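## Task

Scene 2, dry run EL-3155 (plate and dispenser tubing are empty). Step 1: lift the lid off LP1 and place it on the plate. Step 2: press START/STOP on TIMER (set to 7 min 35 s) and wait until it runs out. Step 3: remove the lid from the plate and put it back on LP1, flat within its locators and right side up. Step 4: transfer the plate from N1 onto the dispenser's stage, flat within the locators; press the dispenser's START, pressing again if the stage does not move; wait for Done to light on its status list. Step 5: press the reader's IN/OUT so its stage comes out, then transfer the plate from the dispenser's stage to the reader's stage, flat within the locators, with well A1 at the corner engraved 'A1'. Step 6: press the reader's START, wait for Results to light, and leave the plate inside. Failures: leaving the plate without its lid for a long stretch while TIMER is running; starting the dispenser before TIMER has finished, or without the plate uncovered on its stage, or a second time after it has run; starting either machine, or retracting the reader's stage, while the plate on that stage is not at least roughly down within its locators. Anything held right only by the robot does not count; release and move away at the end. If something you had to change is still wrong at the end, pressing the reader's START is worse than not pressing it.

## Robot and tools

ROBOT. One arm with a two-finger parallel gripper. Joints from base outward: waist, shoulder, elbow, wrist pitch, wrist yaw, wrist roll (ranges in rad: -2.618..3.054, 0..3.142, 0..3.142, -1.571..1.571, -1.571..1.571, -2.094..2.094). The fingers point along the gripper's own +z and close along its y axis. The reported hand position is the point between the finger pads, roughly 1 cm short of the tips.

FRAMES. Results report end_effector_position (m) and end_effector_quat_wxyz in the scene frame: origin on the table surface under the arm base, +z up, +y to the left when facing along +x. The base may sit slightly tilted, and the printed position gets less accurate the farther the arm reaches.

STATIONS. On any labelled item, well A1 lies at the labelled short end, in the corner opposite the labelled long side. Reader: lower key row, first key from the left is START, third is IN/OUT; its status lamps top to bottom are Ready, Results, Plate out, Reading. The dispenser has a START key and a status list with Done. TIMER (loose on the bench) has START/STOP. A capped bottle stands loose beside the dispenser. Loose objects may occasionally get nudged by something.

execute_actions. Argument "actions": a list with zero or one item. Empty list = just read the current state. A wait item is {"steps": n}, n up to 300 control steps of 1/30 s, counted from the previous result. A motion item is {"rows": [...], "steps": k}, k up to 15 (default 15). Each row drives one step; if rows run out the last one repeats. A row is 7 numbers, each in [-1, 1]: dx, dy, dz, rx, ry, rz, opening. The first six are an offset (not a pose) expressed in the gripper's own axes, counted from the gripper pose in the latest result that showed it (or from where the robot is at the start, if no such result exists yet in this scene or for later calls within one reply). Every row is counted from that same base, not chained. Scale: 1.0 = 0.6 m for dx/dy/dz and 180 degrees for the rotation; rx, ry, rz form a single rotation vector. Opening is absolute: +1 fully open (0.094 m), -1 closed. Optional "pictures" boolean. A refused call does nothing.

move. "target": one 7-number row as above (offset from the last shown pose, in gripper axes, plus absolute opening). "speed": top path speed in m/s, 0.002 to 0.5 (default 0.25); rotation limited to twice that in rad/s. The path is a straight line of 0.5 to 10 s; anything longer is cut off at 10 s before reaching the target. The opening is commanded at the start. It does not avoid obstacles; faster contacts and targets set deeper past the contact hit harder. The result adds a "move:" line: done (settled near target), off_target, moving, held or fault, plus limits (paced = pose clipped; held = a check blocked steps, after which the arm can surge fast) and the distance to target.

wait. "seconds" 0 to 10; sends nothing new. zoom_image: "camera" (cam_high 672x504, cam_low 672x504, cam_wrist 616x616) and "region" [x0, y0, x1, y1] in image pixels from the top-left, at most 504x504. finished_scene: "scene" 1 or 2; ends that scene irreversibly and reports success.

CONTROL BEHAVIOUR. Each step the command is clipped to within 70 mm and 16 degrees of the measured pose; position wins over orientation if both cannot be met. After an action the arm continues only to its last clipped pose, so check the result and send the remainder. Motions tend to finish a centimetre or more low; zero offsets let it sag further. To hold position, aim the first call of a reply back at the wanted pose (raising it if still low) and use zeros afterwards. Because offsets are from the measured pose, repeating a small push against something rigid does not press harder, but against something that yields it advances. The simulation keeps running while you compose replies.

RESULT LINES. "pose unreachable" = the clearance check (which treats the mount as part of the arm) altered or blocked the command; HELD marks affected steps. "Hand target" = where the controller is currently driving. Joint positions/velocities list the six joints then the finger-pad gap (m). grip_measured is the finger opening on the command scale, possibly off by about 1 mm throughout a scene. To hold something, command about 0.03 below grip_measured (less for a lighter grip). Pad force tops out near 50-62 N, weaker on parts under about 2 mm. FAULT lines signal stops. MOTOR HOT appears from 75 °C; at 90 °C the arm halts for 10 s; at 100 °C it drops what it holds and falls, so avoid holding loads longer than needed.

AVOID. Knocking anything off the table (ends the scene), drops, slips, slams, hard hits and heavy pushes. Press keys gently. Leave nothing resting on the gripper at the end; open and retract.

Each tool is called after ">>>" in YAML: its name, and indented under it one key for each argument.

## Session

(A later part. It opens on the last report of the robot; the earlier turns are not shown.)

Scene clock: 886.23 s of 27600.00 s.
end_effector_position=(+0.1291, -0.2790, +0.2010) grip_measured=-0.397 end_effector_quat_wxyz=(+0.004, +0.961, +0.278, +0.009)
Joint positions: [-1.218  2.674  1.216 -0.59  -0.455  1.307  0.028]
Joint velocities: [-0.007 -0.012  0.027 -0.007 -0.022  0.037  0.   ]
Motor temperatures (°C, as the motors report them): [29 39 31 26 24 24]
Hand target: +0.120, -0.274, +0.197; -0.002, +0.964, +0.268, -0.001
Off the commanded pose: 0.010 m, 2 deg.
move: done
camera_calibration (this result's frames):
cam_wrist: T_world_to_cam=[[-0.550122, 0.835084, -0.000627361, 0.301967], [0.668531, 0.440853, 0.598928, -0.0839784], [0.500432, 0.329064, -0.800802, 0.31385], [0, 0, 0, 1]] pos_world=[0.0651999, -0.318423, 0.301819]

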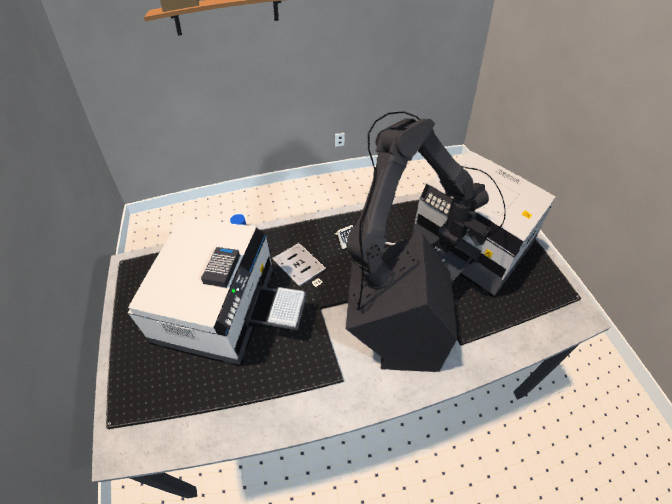

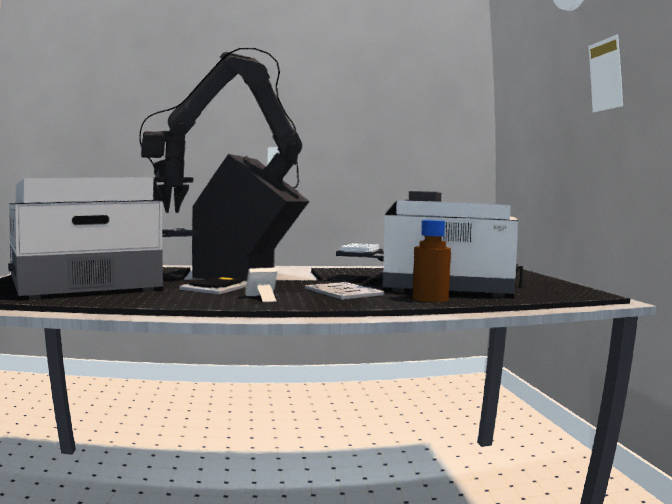

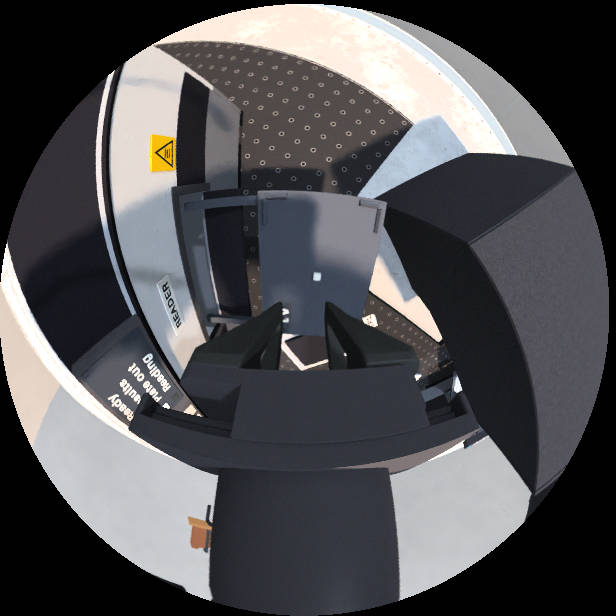

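>>> move:
  target: [0.008,-0.032,0.05,0,0,0.01,-0.4]
  speed: 0.04

Scene clock: 890.00 s of 27600.00 s.
end_effector_position=(+0.1259, -0.2640, +0.1733) grip_measured=-0.397 end_effector_quat_wxyz=(+0.007, +0.963, +0.268, +0.007)
Joint positions: [-1.171  2.692  1.113 -0.442 -0.474  1.376  0.028]
Joint velocities: [-0.007  0.012 -0.017  0.022  0.022  0.037 -0.   ]
Motor temperatures (°C, as the motors report them): [29 39 31 26 24 24]
Hand target: +0.123, -0.260, +0.171; +0.004, +0.965, +0.262, +0.008
Off the commanded pose: 0.005 m, 1 deg.
move: done
camera_calibration (this result's frames):
cam_wrist: T_world_to_cam=[[-0.534057, 0.845434, -0.00496591, 0.289113], [0.677292, 0.431343, 0.596002, -0.075016], [0.506023, 0.314936, -0.802967, 0.284263], [0, 0, 0, 1]] pos_world=[0.0613668, -0.301593, 0.274399]

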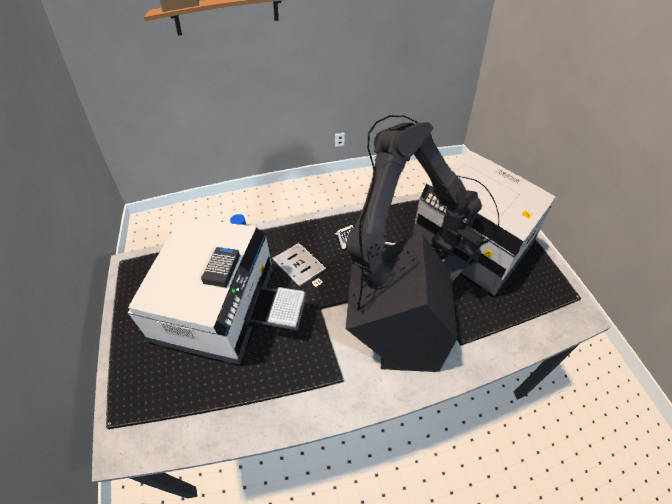

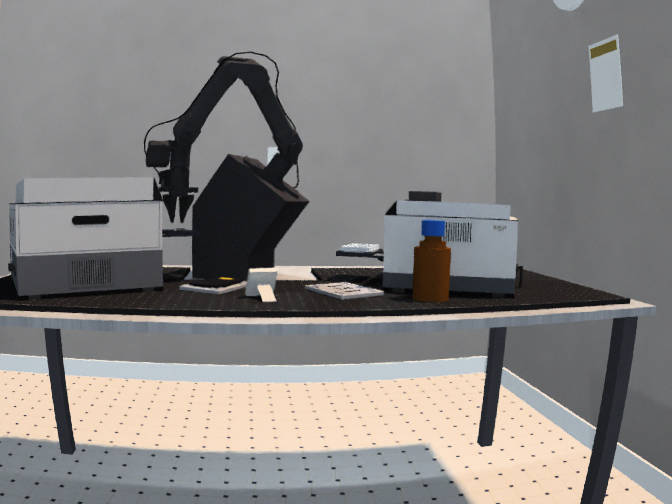

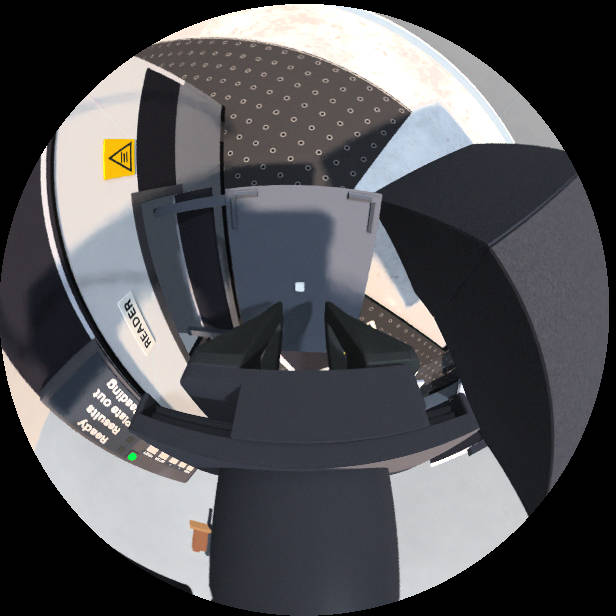

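>>> move:
  target: [0.003,-0.004,0.036,0,0,0,-0.4]
  speed: 0.02

>>> zoom_image:
  camera: "cam_low"
  region: [150,200,210,245]

Scene clock: 893.70 s of 27600.00 s.
end_effector_position=(+0.1306, -0.2666, +0.1550) grip_measured=-0.397 end_effector_quat_wxyz=(+0.012, +0.961, +0.275, +0.007)
Joint positions: [-1.13   2.737  1.113 -0.366 -0.489  1.408  0.028]
Joint velocities: [ 0.002  0.007 -0.012  0.051 -0.037 -0.022  0.   ]
Motor temperatures (°C, as the motors report them): [29 39 31 26 24 24]
Hand target: +0.126, -0.261, +0.152; +0.006, +0.963, +0.268, +0.007
Off the commanded pose: 0.007 m, 1 deg.
move: done
camera_calibration (this result's frames):
cam_wrist: T_world_to_cam=[[-0.546377, 0.837419, -0.0142251, 0.294641], [0.67003, 0.447228, 0.592493, -0.0603877], [0.502526, 0.314193, -0.80545, 0.268685], [0, 0, 0, 1]] pos_world=[0.0664252, -0.30415, 0.256383]

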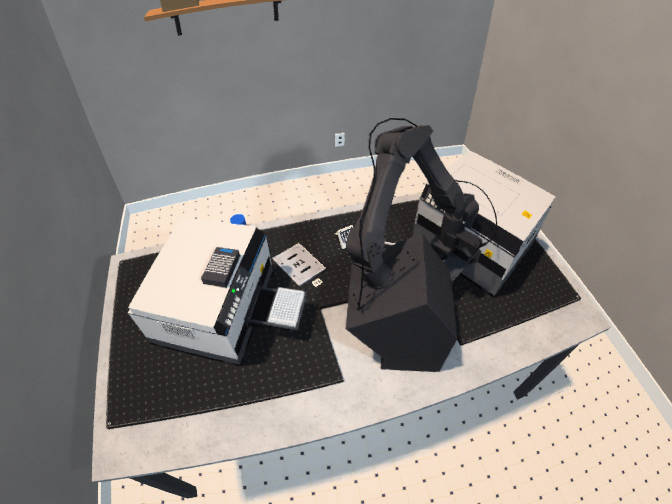

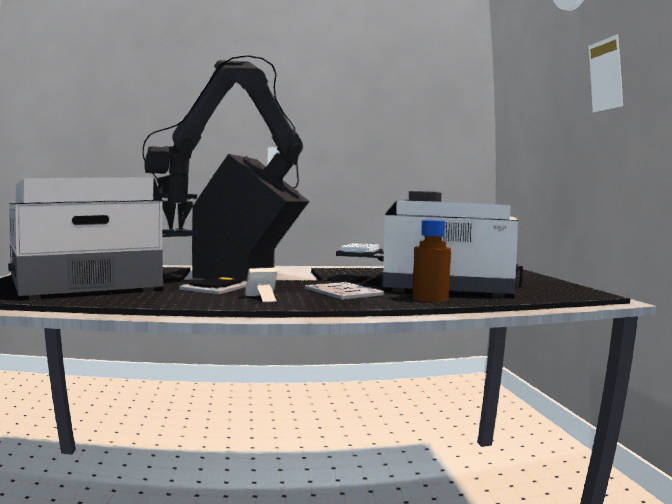

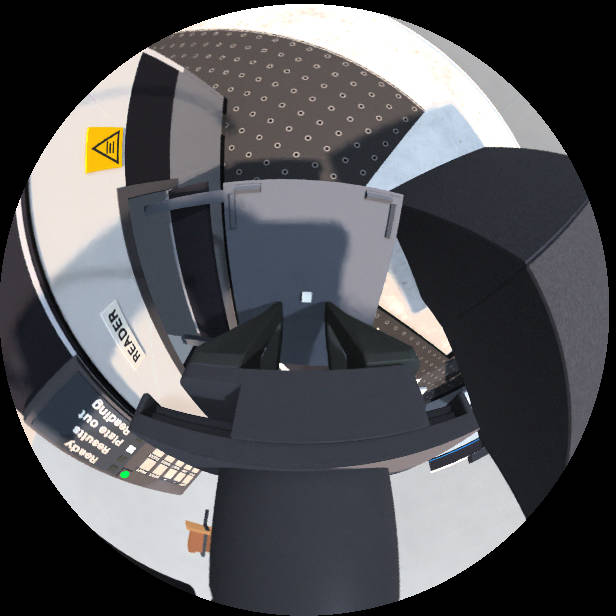

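Region (150, 200, 210, 245) of cam_low's 672x504 image, scaled by 8.400, with more detail than that image has; it fills the top 378 rows of this view, and the rest is white.

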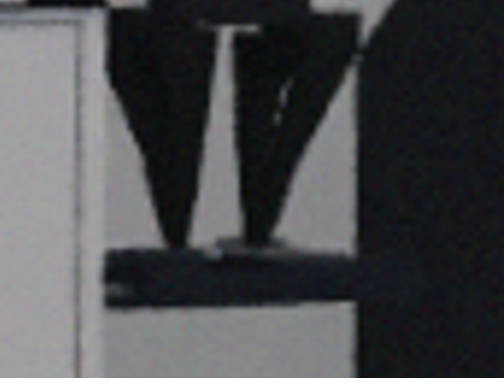

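>>> move:
  target: [-0.006,-0.010,0.017,0,0,0,-0.4]
  speed: 0.008

>>> zoom_image:
  camera: "cam_wrist"
  region: [250,260,360,350]

Scene clock: 898.00 s of 27600.00 s.
end_effector_position=(+0.1311, -0.2713, +0.1522) grip_measured=-0.397 end_effector_quat_wxyz=(+0.020, +0.960, +0.279, +0.008)
Joint positions: [-1.13   2.748  1.113 -0.335 -0.49   1.409  0.028]
Joint velocities: [ 0.002 -0.007 -0.002  0.007  0.037  0.066 -0.   ]
Motor temperatures (°C, as the motors report them): [29 39 31 26 24 24]
Hand target: +0.125, -0.264, +0.145; +0.012, +0.961, +0.276, +0.007
Off the commanded pose: 0.013 m, 1 deg.
move: off_target
camera_calibration (this result's frames):
cam_wrist: T_world_to_cam=[[-0.553037, 0.832544, -0.0319483, 0.301038], [0.661913, 0.462333, 0.590016, -0.0514012], [0.505985, 0.305154, -0.806759, 0.264959], [0, 0, 0, 1]] pos_world=[0.0664431, -0.307717, 0.253704]

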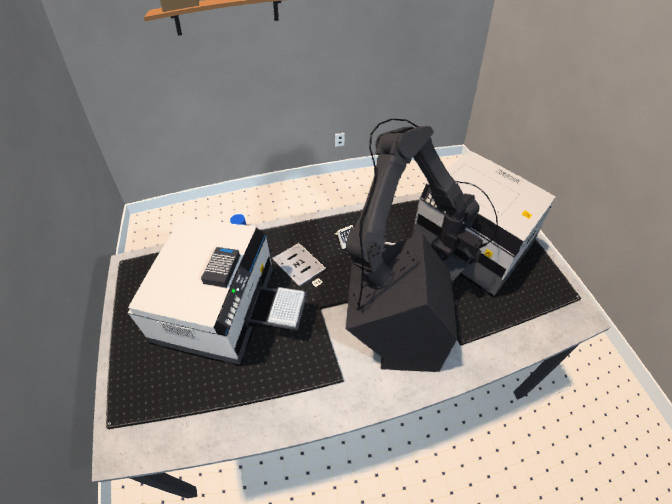

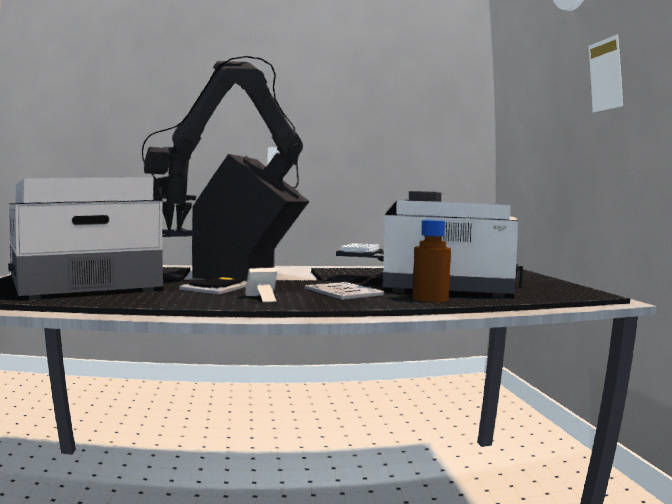

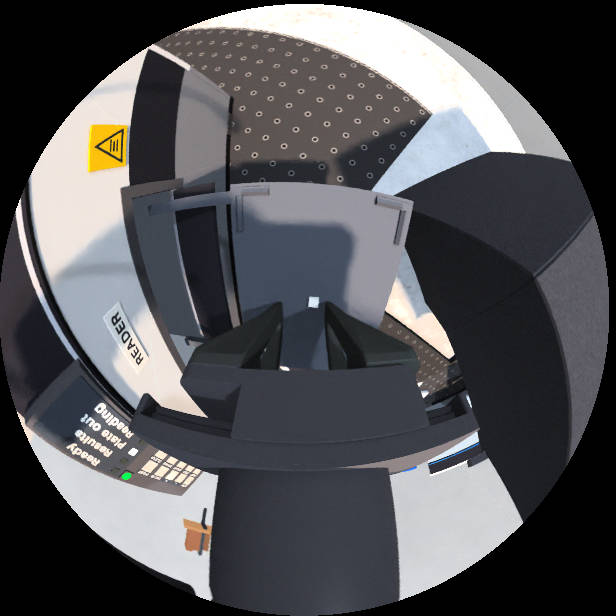

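Region (250, 260, 360, 350) of cam_wrist's 616x616 image, scaled by 4.582, with more detail than that image has; it fills the top 412 rows of this view, and the rest is white.

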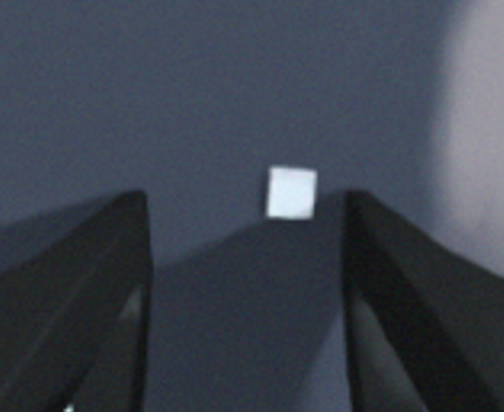

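>>> move:
  target: [-0.002,-0.014,0.012,0.014,0,0,-0.4]
  speed: 0.008

>>> zoom_image:
  camera: "cam_wrist"
  region: [250,260,360,350]

Scene clock: 903.23 s of 27600.00 s.
end_effector_position=(+0.1309, -0.2705, +0.1519) grip_measured=-0.397 end_effector_quat_wxyz=(+0.019, +0.959, +0.282, +0.008)
Joint positions: [-1.129  2.748  1.113 -0.338 -0.49   1.403  0.028]
Joint velocities: [ 0.002 -0.017 -0.007 -0.007 -0.007 -0.022 -0.001]
Motor temperatures (°C, as the motors report them): [29 39 31 26 24 24]
Hand target: +0.126, -0.265, +0.145; -0.000, +0.960, +0.279, +0.002
Off the commanded pose: 0.010 m, 2 deg.
move: done
camera_calibration (this result's frames):
cam_wrist: T_world_to_cam=[[-0.557616, 0.82961, -0.0284925, 0.299495], [0.660349, 0.464124, 0.590363, -0.0509064], [0.502995, 0.31038, -0.806635, 0.266312], [0, 0, 0, 1]] pos_world=[0.0666657, -0.307496, 0.253403]

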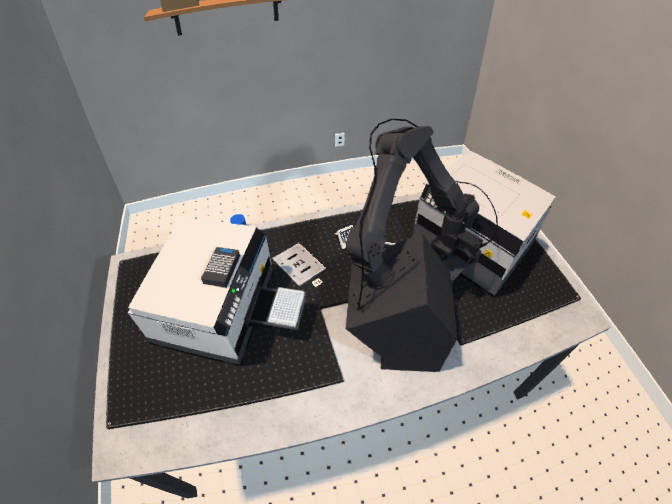

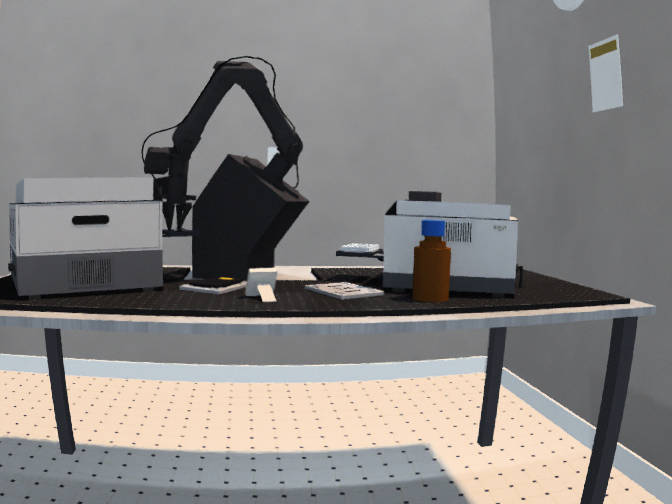

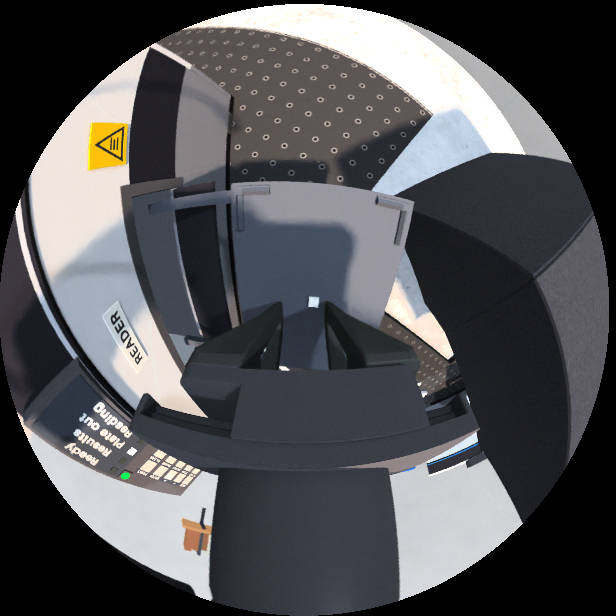

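Region (250, 260, 360, 350) of cam_wrist's 616x616 image, scaled by 4.582, with more detail than that image has; it fills the top 412 rows of this view, and the rest is white.

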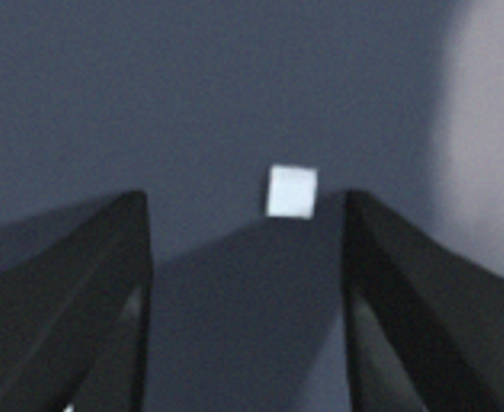

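>>> execute_actions:
  actions:
    - {"rows":[[-0.003,0,0.001,0,0,0,-0.45],[-0.003,0,0.001,0,0,0,-0.5],[-0.003,0,0.001,0,0,0,-0.55],[-0.003,0,0.001,0,0,0,-0.6],[-0.003,0,0.001,0,0,0,-0.65],[-0.003,0,0.001,0,0,0,-0.7],[-0.003,0,0.001,0,0,0,-0.74],[-0.003,0,0.001,0,0,0,-0.78],[-0.003,0,0.001,0,0,0,-0.81],[-0.003,0,0.001,0,0,0,-0.84],[-0.003,0,0.001,0,0,0,-0.86],[-0.003,0,0.001,0,0,0,-0.88],[-0.003,0,0.001,0,0,0,-0.9]]}
  pictures: false

>>> wait:
  seconds: 0.5

>>> zoom_image:
  camera: "cam_wrist"
  region: [250,260,360,350]

Scene clock: 908.87 s of 27600.00 s.
end_effector_position=(+0.1288, -0.2661, +0.1518) grip_measured=-0.895 end_effector_quat_wxyz=(+0.009, +0.961, +0.277, +0.006)
Joint positions: [-1.129  2.748  1.113 -0.36  -0.489  1.403  0.005]
Joint velocities: [ 0.002 -0.017 -0.002  0.11   0.007 -0.007 -0.001]
Motor temperatures (°C, as the motors report them): [29 38 31 25 24 24]
Hand target: +0.129, -0.271, +0.151; +0.019, +0.959, +0.282, +0.008
Off the commanded pose: 0.005 m, 1 deg.
Steps of this call (steps 1 to 154: nothing new was sent; steps 155 to 169: all 15 steps of this action). Readings (end_effector_position):
155: (+0.1309, -0.2705, +0.1519)
156: (+0.1307, -0.2701, +0.1519)
158: (+0.1304, -0.2693, +0.1519)
162: (+0.1300, -0.2684, +0.1518)
169: the state above

Scene clock: 909.37 s of 27600.00 s.
end_effector_position=(+0.1288, -0.2661, +0.1518) grip_measured=-0.895 end_effector_quat_wxyz=(+0.009, +0.961, +0.277, +0.006)
Joint positions: [-1.129  2.748  1.113 -0.36  -0.489  1.403  0.005]
Joint velocities: [-0.002 -0.017  0.002 -0.022  0.095  0.007 -0.   ]
Motor temperatures (°C, as the motors report them): [29 39 31 25 24 24]
Hand target: +0.129, -0.271, +0.151; +0.019, +0.959, +0.282, +0.008
Off the commanded pose: 0.005 m, 1 deg.
Steps of this call (steps 1 to 15: nothing new was sent). Readings (end_effector_position):
1: (+0.1288, -0.2661, +0.1518)
2: (+0.1288, -0.2661, +0.1518)
4: (+0.1288, -0.2661, +0.1518)
8: (+0.1288, -0.2661, +0.1518)
15: the state above
camera_calibration (this result's frames):
cam_wrist: T_world_to_cam=[[-0.54987, 0.835194, -0.00964012, 0.292297], [0.669715, 0.447761, 0.592445, -0.0573167], [0.499123, 0.319312, -0.805553, 0.268625], [0, 0, 0, 1]] pos_world=[0.0650343, -0.304236, 0.253166]

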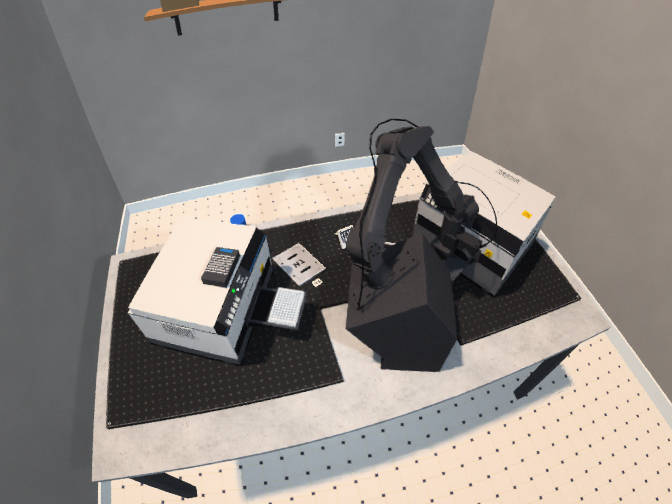

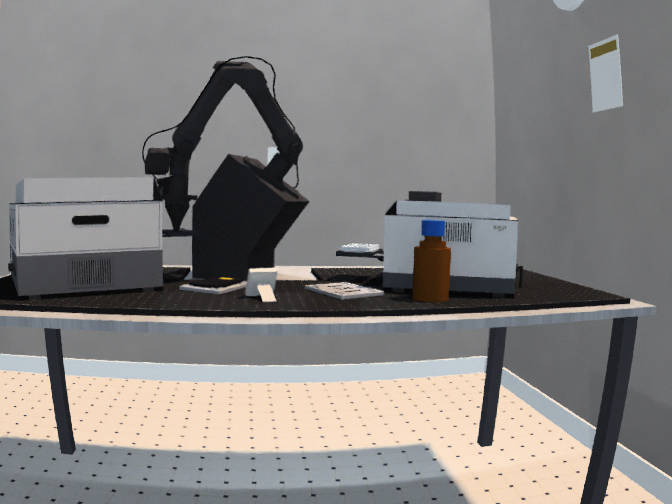

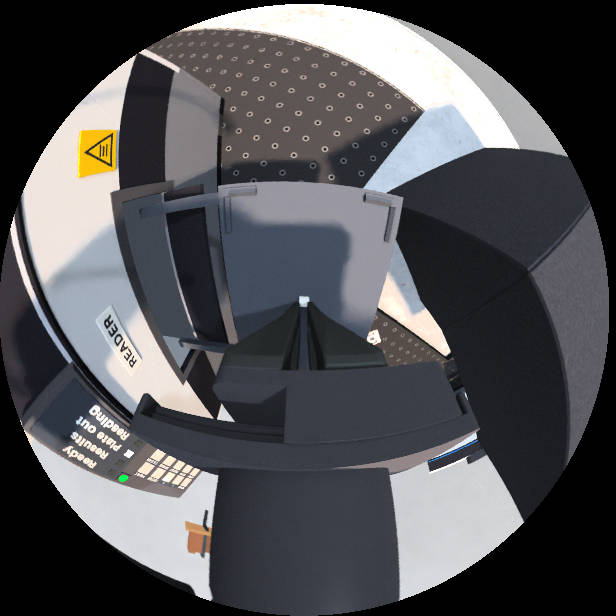

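Region (250, 260, 360, 350) of cam_wrist's 616x616 image, scaled by 4.582, with more detail than that image has; it fills the top 412 rows of this view, and the rest is white.

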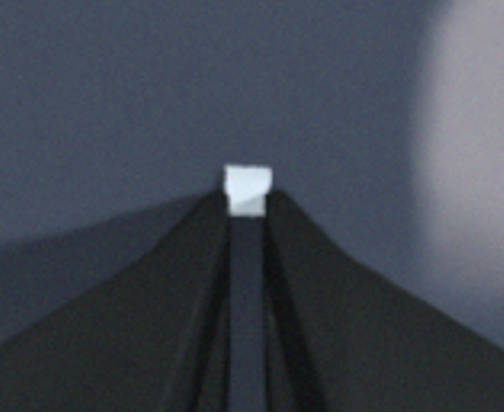

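>>> move:
  target: [0,0,-0.27,0,0,-0.3,0.9]

Scene clock: 913.60 s of 27600.00 s.
end_effector_position=(+0.1266, -0.2507, +0.2973) grip_measured=+0.897 end_effector_quat_wxyz=(-0.007, +0.734, +0.679, +0.018)
Joint positions: [-1.328  2.441  1.27  -0.962 -0.407  0.255  0.089]
Joint velocities: [ 0.012  0.012  0.012 -0.081  0.022 -0.007 -0.001]
Motor temperatures (°C, as the motors report them): [29 39 31 25 24 24]
Hand target: +0.128, -0.262, +0.312; +0.012, +0.730, +0.684, +0.003
Off the commanded pose: 0.021 m, 3 deg.
move: off_target
camera_calibration (this result's frames):
cam_wrist: T_world_to_cam=[[-0.998324, 0.0578182, -0.00257351, 0.139406], [0.0439903, 0.786957, 0.615438, 0.0084052], [0.0376087, 0.614293, -0.788181, 0.509274], [0, 0, 0, 1]] pos_world=[0.11965, -0.327518, 0.396586]

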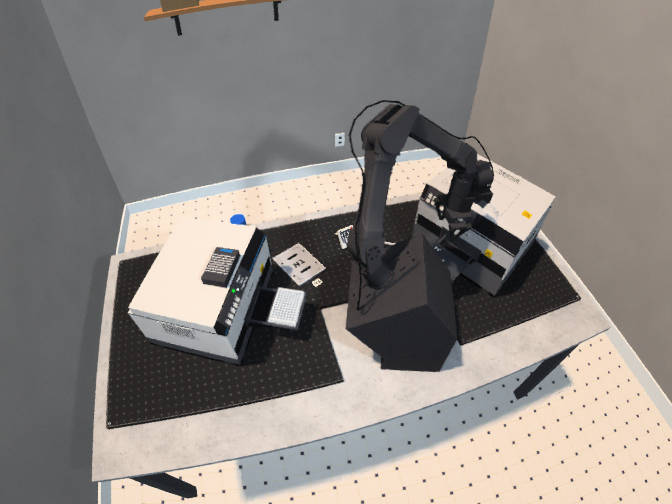

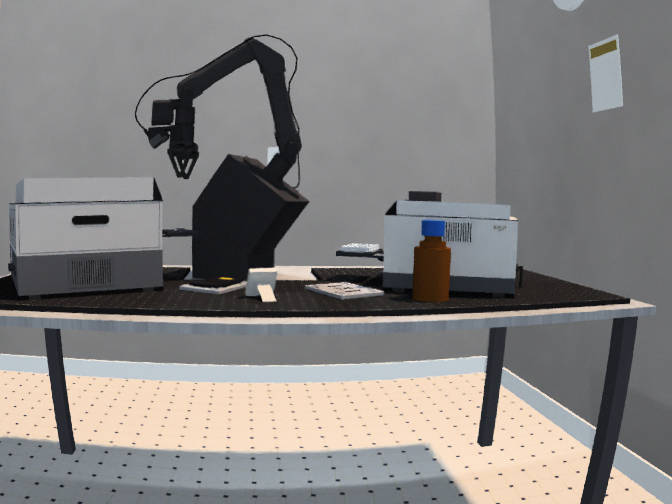

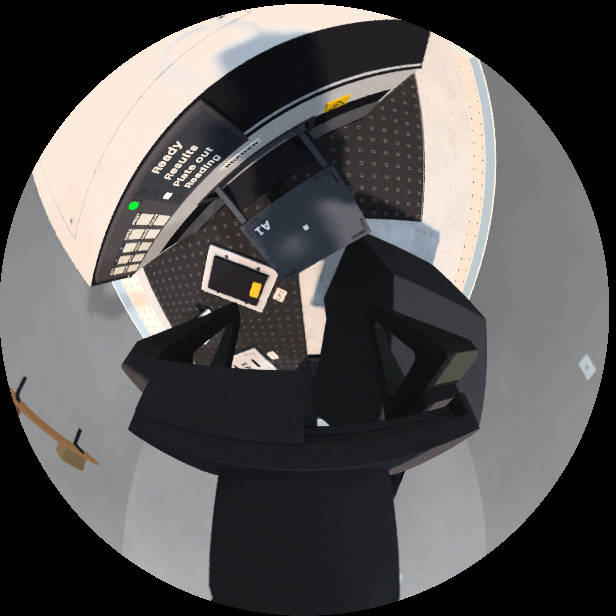

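>>> move:
  target: [0.355,0.265,-0.01,0,0,-0.39,0.9]

Scene clock: 918.20 s of 27600.00 s.
end_effector_position=(+0.2874, -0.0538, +0.2979) grip_measured=+0.897 end_effector_quat_wxyz=(-0.022, +0.224, +0.974, +0.017)
Joint positions: [-0.653  1.882  1.113 -1.03  -0.636 -0.241  0.089]
Joint velocities: [-0.002 -0.012  0.002  0.007 -0.007  0.051  0.   ]
Motor temperatures (°C, as the motors report them): [29 40 31 25 24 24]
Hand target: +0.298, -0.054, +0.309; -0.001, +0.212, +0.977, +0.014
Off the commanded pose: 0.021 m, 3 deg.
move: off_target
camera_calibration (this result's frames):
cam_wrist: T_world_to_cam=[[-0.418824, -0.907996, -0.0113728, 0.0727079], [-0.710231, 0.319748, 0.627163, 0.034177], [-0.565825, 0.270748, -0.778805, 0.534848], [0, 0, 0, 1]] pos_world=[0.357355, -0.0897186, 0.395935]

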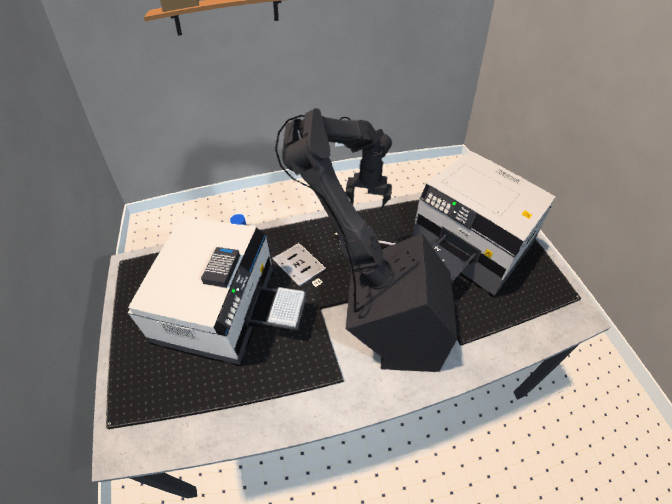

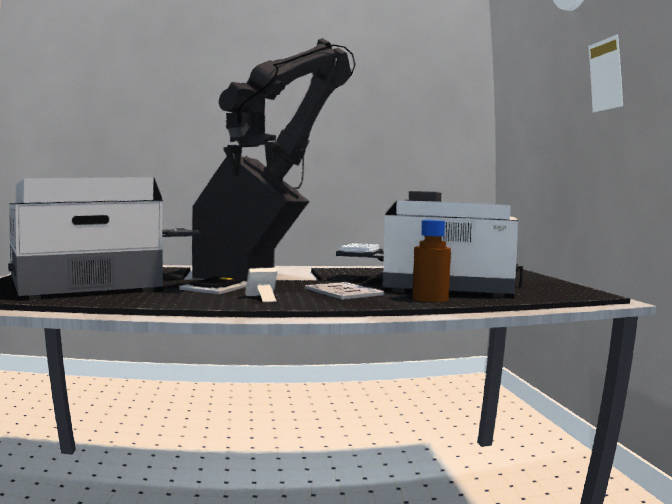

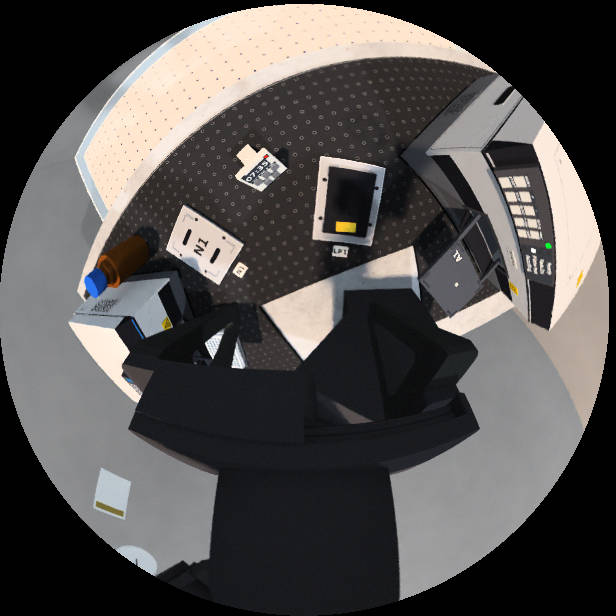

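>>> move:
  target: [0.468,0.322,0.235,0.007,-0.016,-0.011,0.9]
  speed: 0.2

Scene clock: 924.17 s of 27600.00 s.
end_effector_position=(+0.1062, +0.2276, +0.1688) grip_measured=+0.897 end_effector_quat_wxyz=(-0.011, +0.200, +0.979, -0.025)
Joint positions: [ 1.042  1.148  0.477 -0.314 -0.065  1.513  0.089]
Joint velocities: [-0.007 -0.007 -0.007 -0.095  0.022  0.095  0.   ]
Motor temperatures (°C, as the motors report them): [29 39 32 25 24 24]
Hand target: +0.113, +0.238, +0.170; +0.001, +0.201, +0.979, -0.016
Off the commanded pose: 0.023 m, 3 deg.
move: off_target
camera_calibration (this result's frames):
cam_wrist: T_world_to_cam=[[-0.372865, -0.925554, 0.0657424, 0.236953], [-0.72906, 0.336059, 0.596269, -0.100055], [-0.573972, 0.174398, -0.800089, 0.281993], [0, 0, 0, 1]] pos_world=[0.177262, 0.203758, 0.269701]

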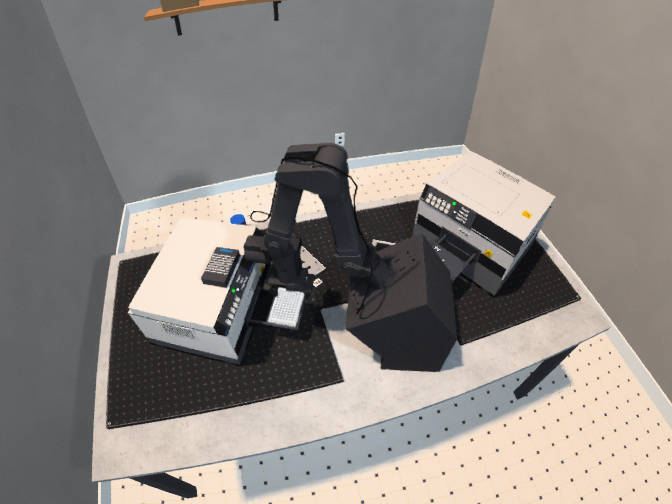

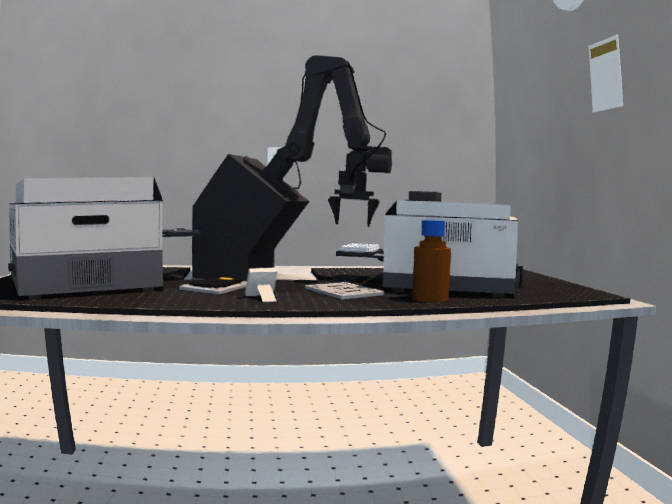

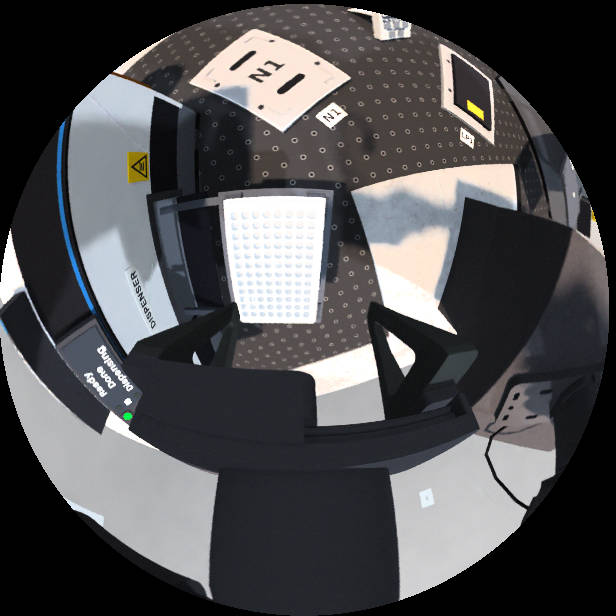

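>>> move:
  target: [-0.003,0.060,0.05,-0.025,-0.006,0.004,1]
  speed: 0.04

Scene clock: 929.07 s of 27600.00 s.
end_effector_position=(+0.1146, +0.2482, +0.1372) grip_measured=+1.000 end_effector_quat_wxyz=(-0.005, +0.206, +0.979, +0.001)
Joint positions: [ 1.057  1.33   0.497 -0.097 -0.057  1.54   0.094]
Joint velocities: [-0.012  0.022 -0.012  0.022  0.007  0.051  0.   ]
Motor temperatures (°C, as the motors report them): [28 38 32 25 24 24]
Hand target: +0.121, +0.258, +0.138; +0.006, +0.206, +0.978, +0.011
Off the commanded pose: 0.012 m, 2 deg.
move: off_target
camera_calibration (this result's frames):
cam_wrist: T_world_to_cam=[[-0.384568, -0.92303, 0.0111198, 0.269383], [-0.739199, 0.315147, 0.595204, -0.0754835], [-0.552895, 0.220676, -0.803498, 0.244498], [0, 0, 0, 1]] pos_world=[0.18298, 0.218482, 0.238386]

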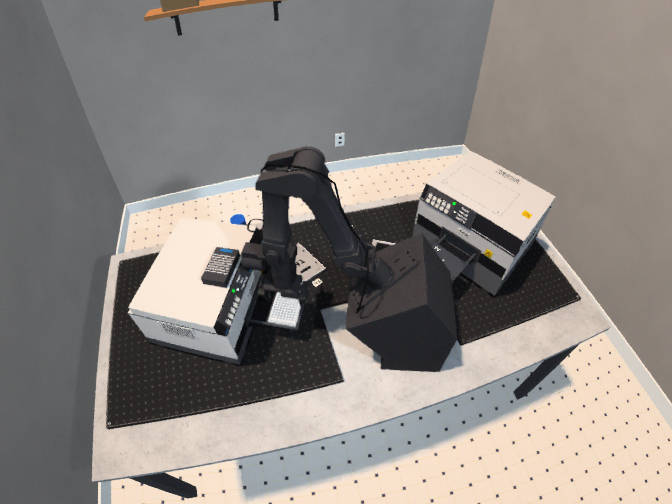

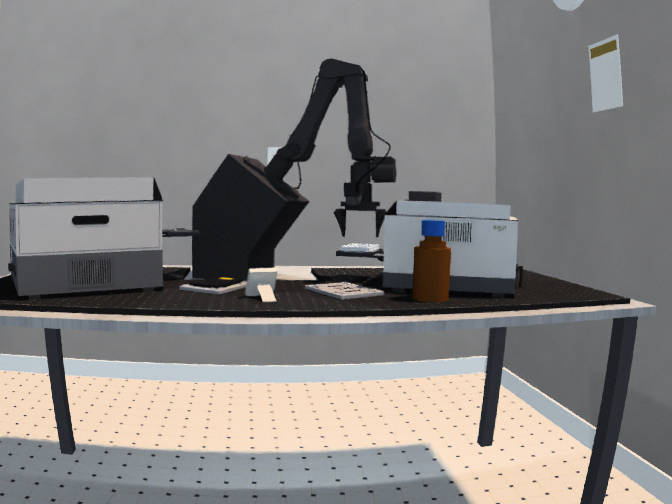

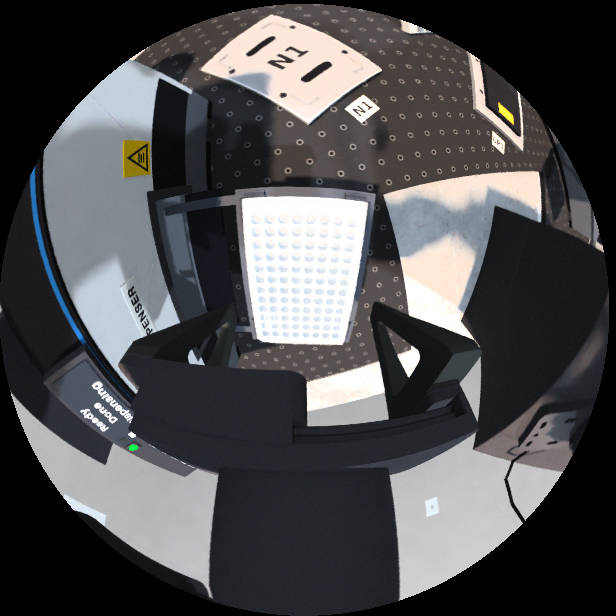

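>>> move:
  target: [-0.004,0.019,0.050,-0.008,-0.006,0,1]
  speed: 0.02

Scene clock: 932.43 s of 27600.00 s.
end_effector_position=(+0.1141, +0.2463, +0.1084) grip_measured=+1.000 end_effector_quat_wxyz=(-0.004, +0.206, +0.979, +0.000)
Joint positions: [ 1.062  1.484  0.497  0.056 -0.053  1.544  0.094]
Joint velocities: [-0.002 -0.002  0.007  0.007 -0.022 -0.066  0.   ]
Motor temperatures (°C, as the motors report them): [28 37 31 25 24 24]
Hand target: +0.121, +0.258, +0.108; +0.007, +0.206, +0.978, +0.012
Off the commanded pose: 0.013 m, 2 deg.
move: off_target
camera_calibration (this result's frames):
cam_wrist: T_world_to_cam=[[-0.384135, -0.923187, 0.0128984, 0.267629], [-0.739359, 0.315953, 0.594577, -0.0582187], [-0.552981, 0.218862, -0.803935, 0.222071], [0, 0, 0, 1]] pos_world=[0.182562, 0.216863, 0.209694]

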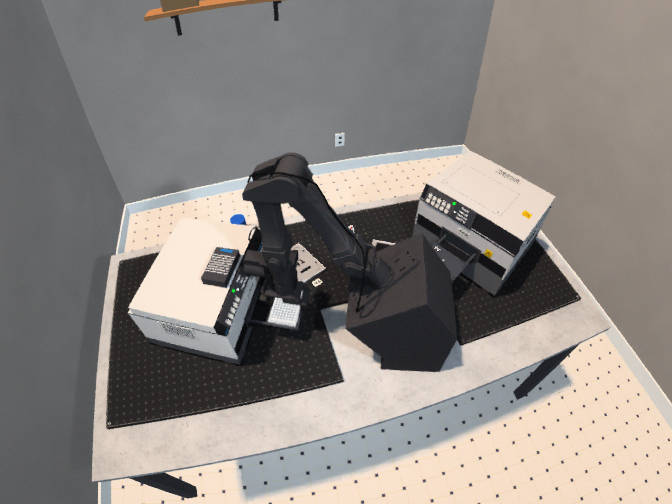

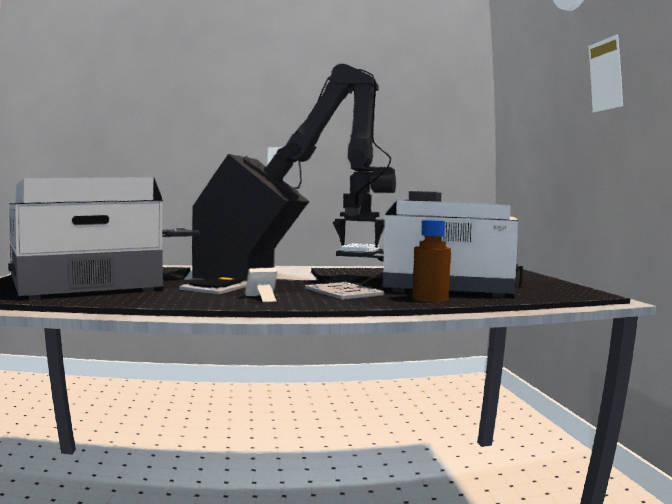

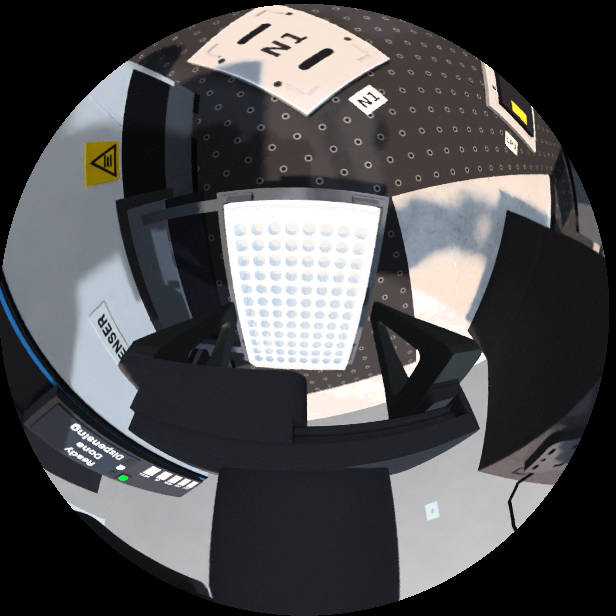

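>>> execute_actions:
  actions:
    - {"rows":[[-0.003,0.023,0.003,-0.008,-0.005,0,1],[-0.003,0.023,0.005,-0.008,-0.005,0,1],[-0.003,0.023,0.006,-0.008,-0.005,0,1],[-0.003,0.023,0.006,-0.008,-0.005,0,1],[-0.003,0.023,0.006,-0.008,-0.005,0,0.95],[-0.003,0.023,0.006,-0.008,-0.005,0,0.9],[-0.003,0.023,0.006,-0.008,-0.005,0,0.86],[-0.003,0.023,0.006,-0.008,-0.005,0,0.82],[-0.003,0.023,0.006,-0.008,-0.005,0,0.79],[-0.003,0.023,0.006,-0.008,-0.005,0,0.77],[-0.003,0.023,0.006,-0.008,-0.005,0,0.75],[-0.003,0.023,0.006,-0.008,-0.005,0,0.73],[-0.003,0.023,0.006,-0.008,-0.005,0,0.72],[-0.003,0.023,0.006,-0.008,-0.005,0,0.71],[-0.003,0.023,0.006,-0.008,-0.005,0,0.70]]}
  pictures: false

Scene clock: 938.33 s of 27600.00 s.
end_effector_position=(+0.1154, +0.2486, +0.1057) grip_measured=+0.719 end_effector_quat_wxyz=(-0.004, +0.206, +0.979, +0.002)
Joint positions: [ 1.062  1.501  0.506  0.068 -0.053  1.544  0.081]
Joint velocities: [-0.002  0.007  0.012 -0.007  0.081  0.007 -0.007]
Motor temperatures (°C, as the motors report them): [28 37 31 25 24 24]
Hand target: +0.121, +0.258, +0.105; +0.006, +0.206, +0.979, +0.011
Off the commanded pose: 0.011 m, 2 deg.
Steps of this call (steps 1 to 162: nothing new was sent; steps 163 to 177: all 15 steps of this action). Readings (end_effector_position):
163: (+0.1146, +0.2472, +0.1084)
164: (+0.1146, +0.2471, +0.1082)
166: (+0.1147, +0.2472, +0.1068)
170: (+0.1153, +0.2482, +0.1057)
177: the state above


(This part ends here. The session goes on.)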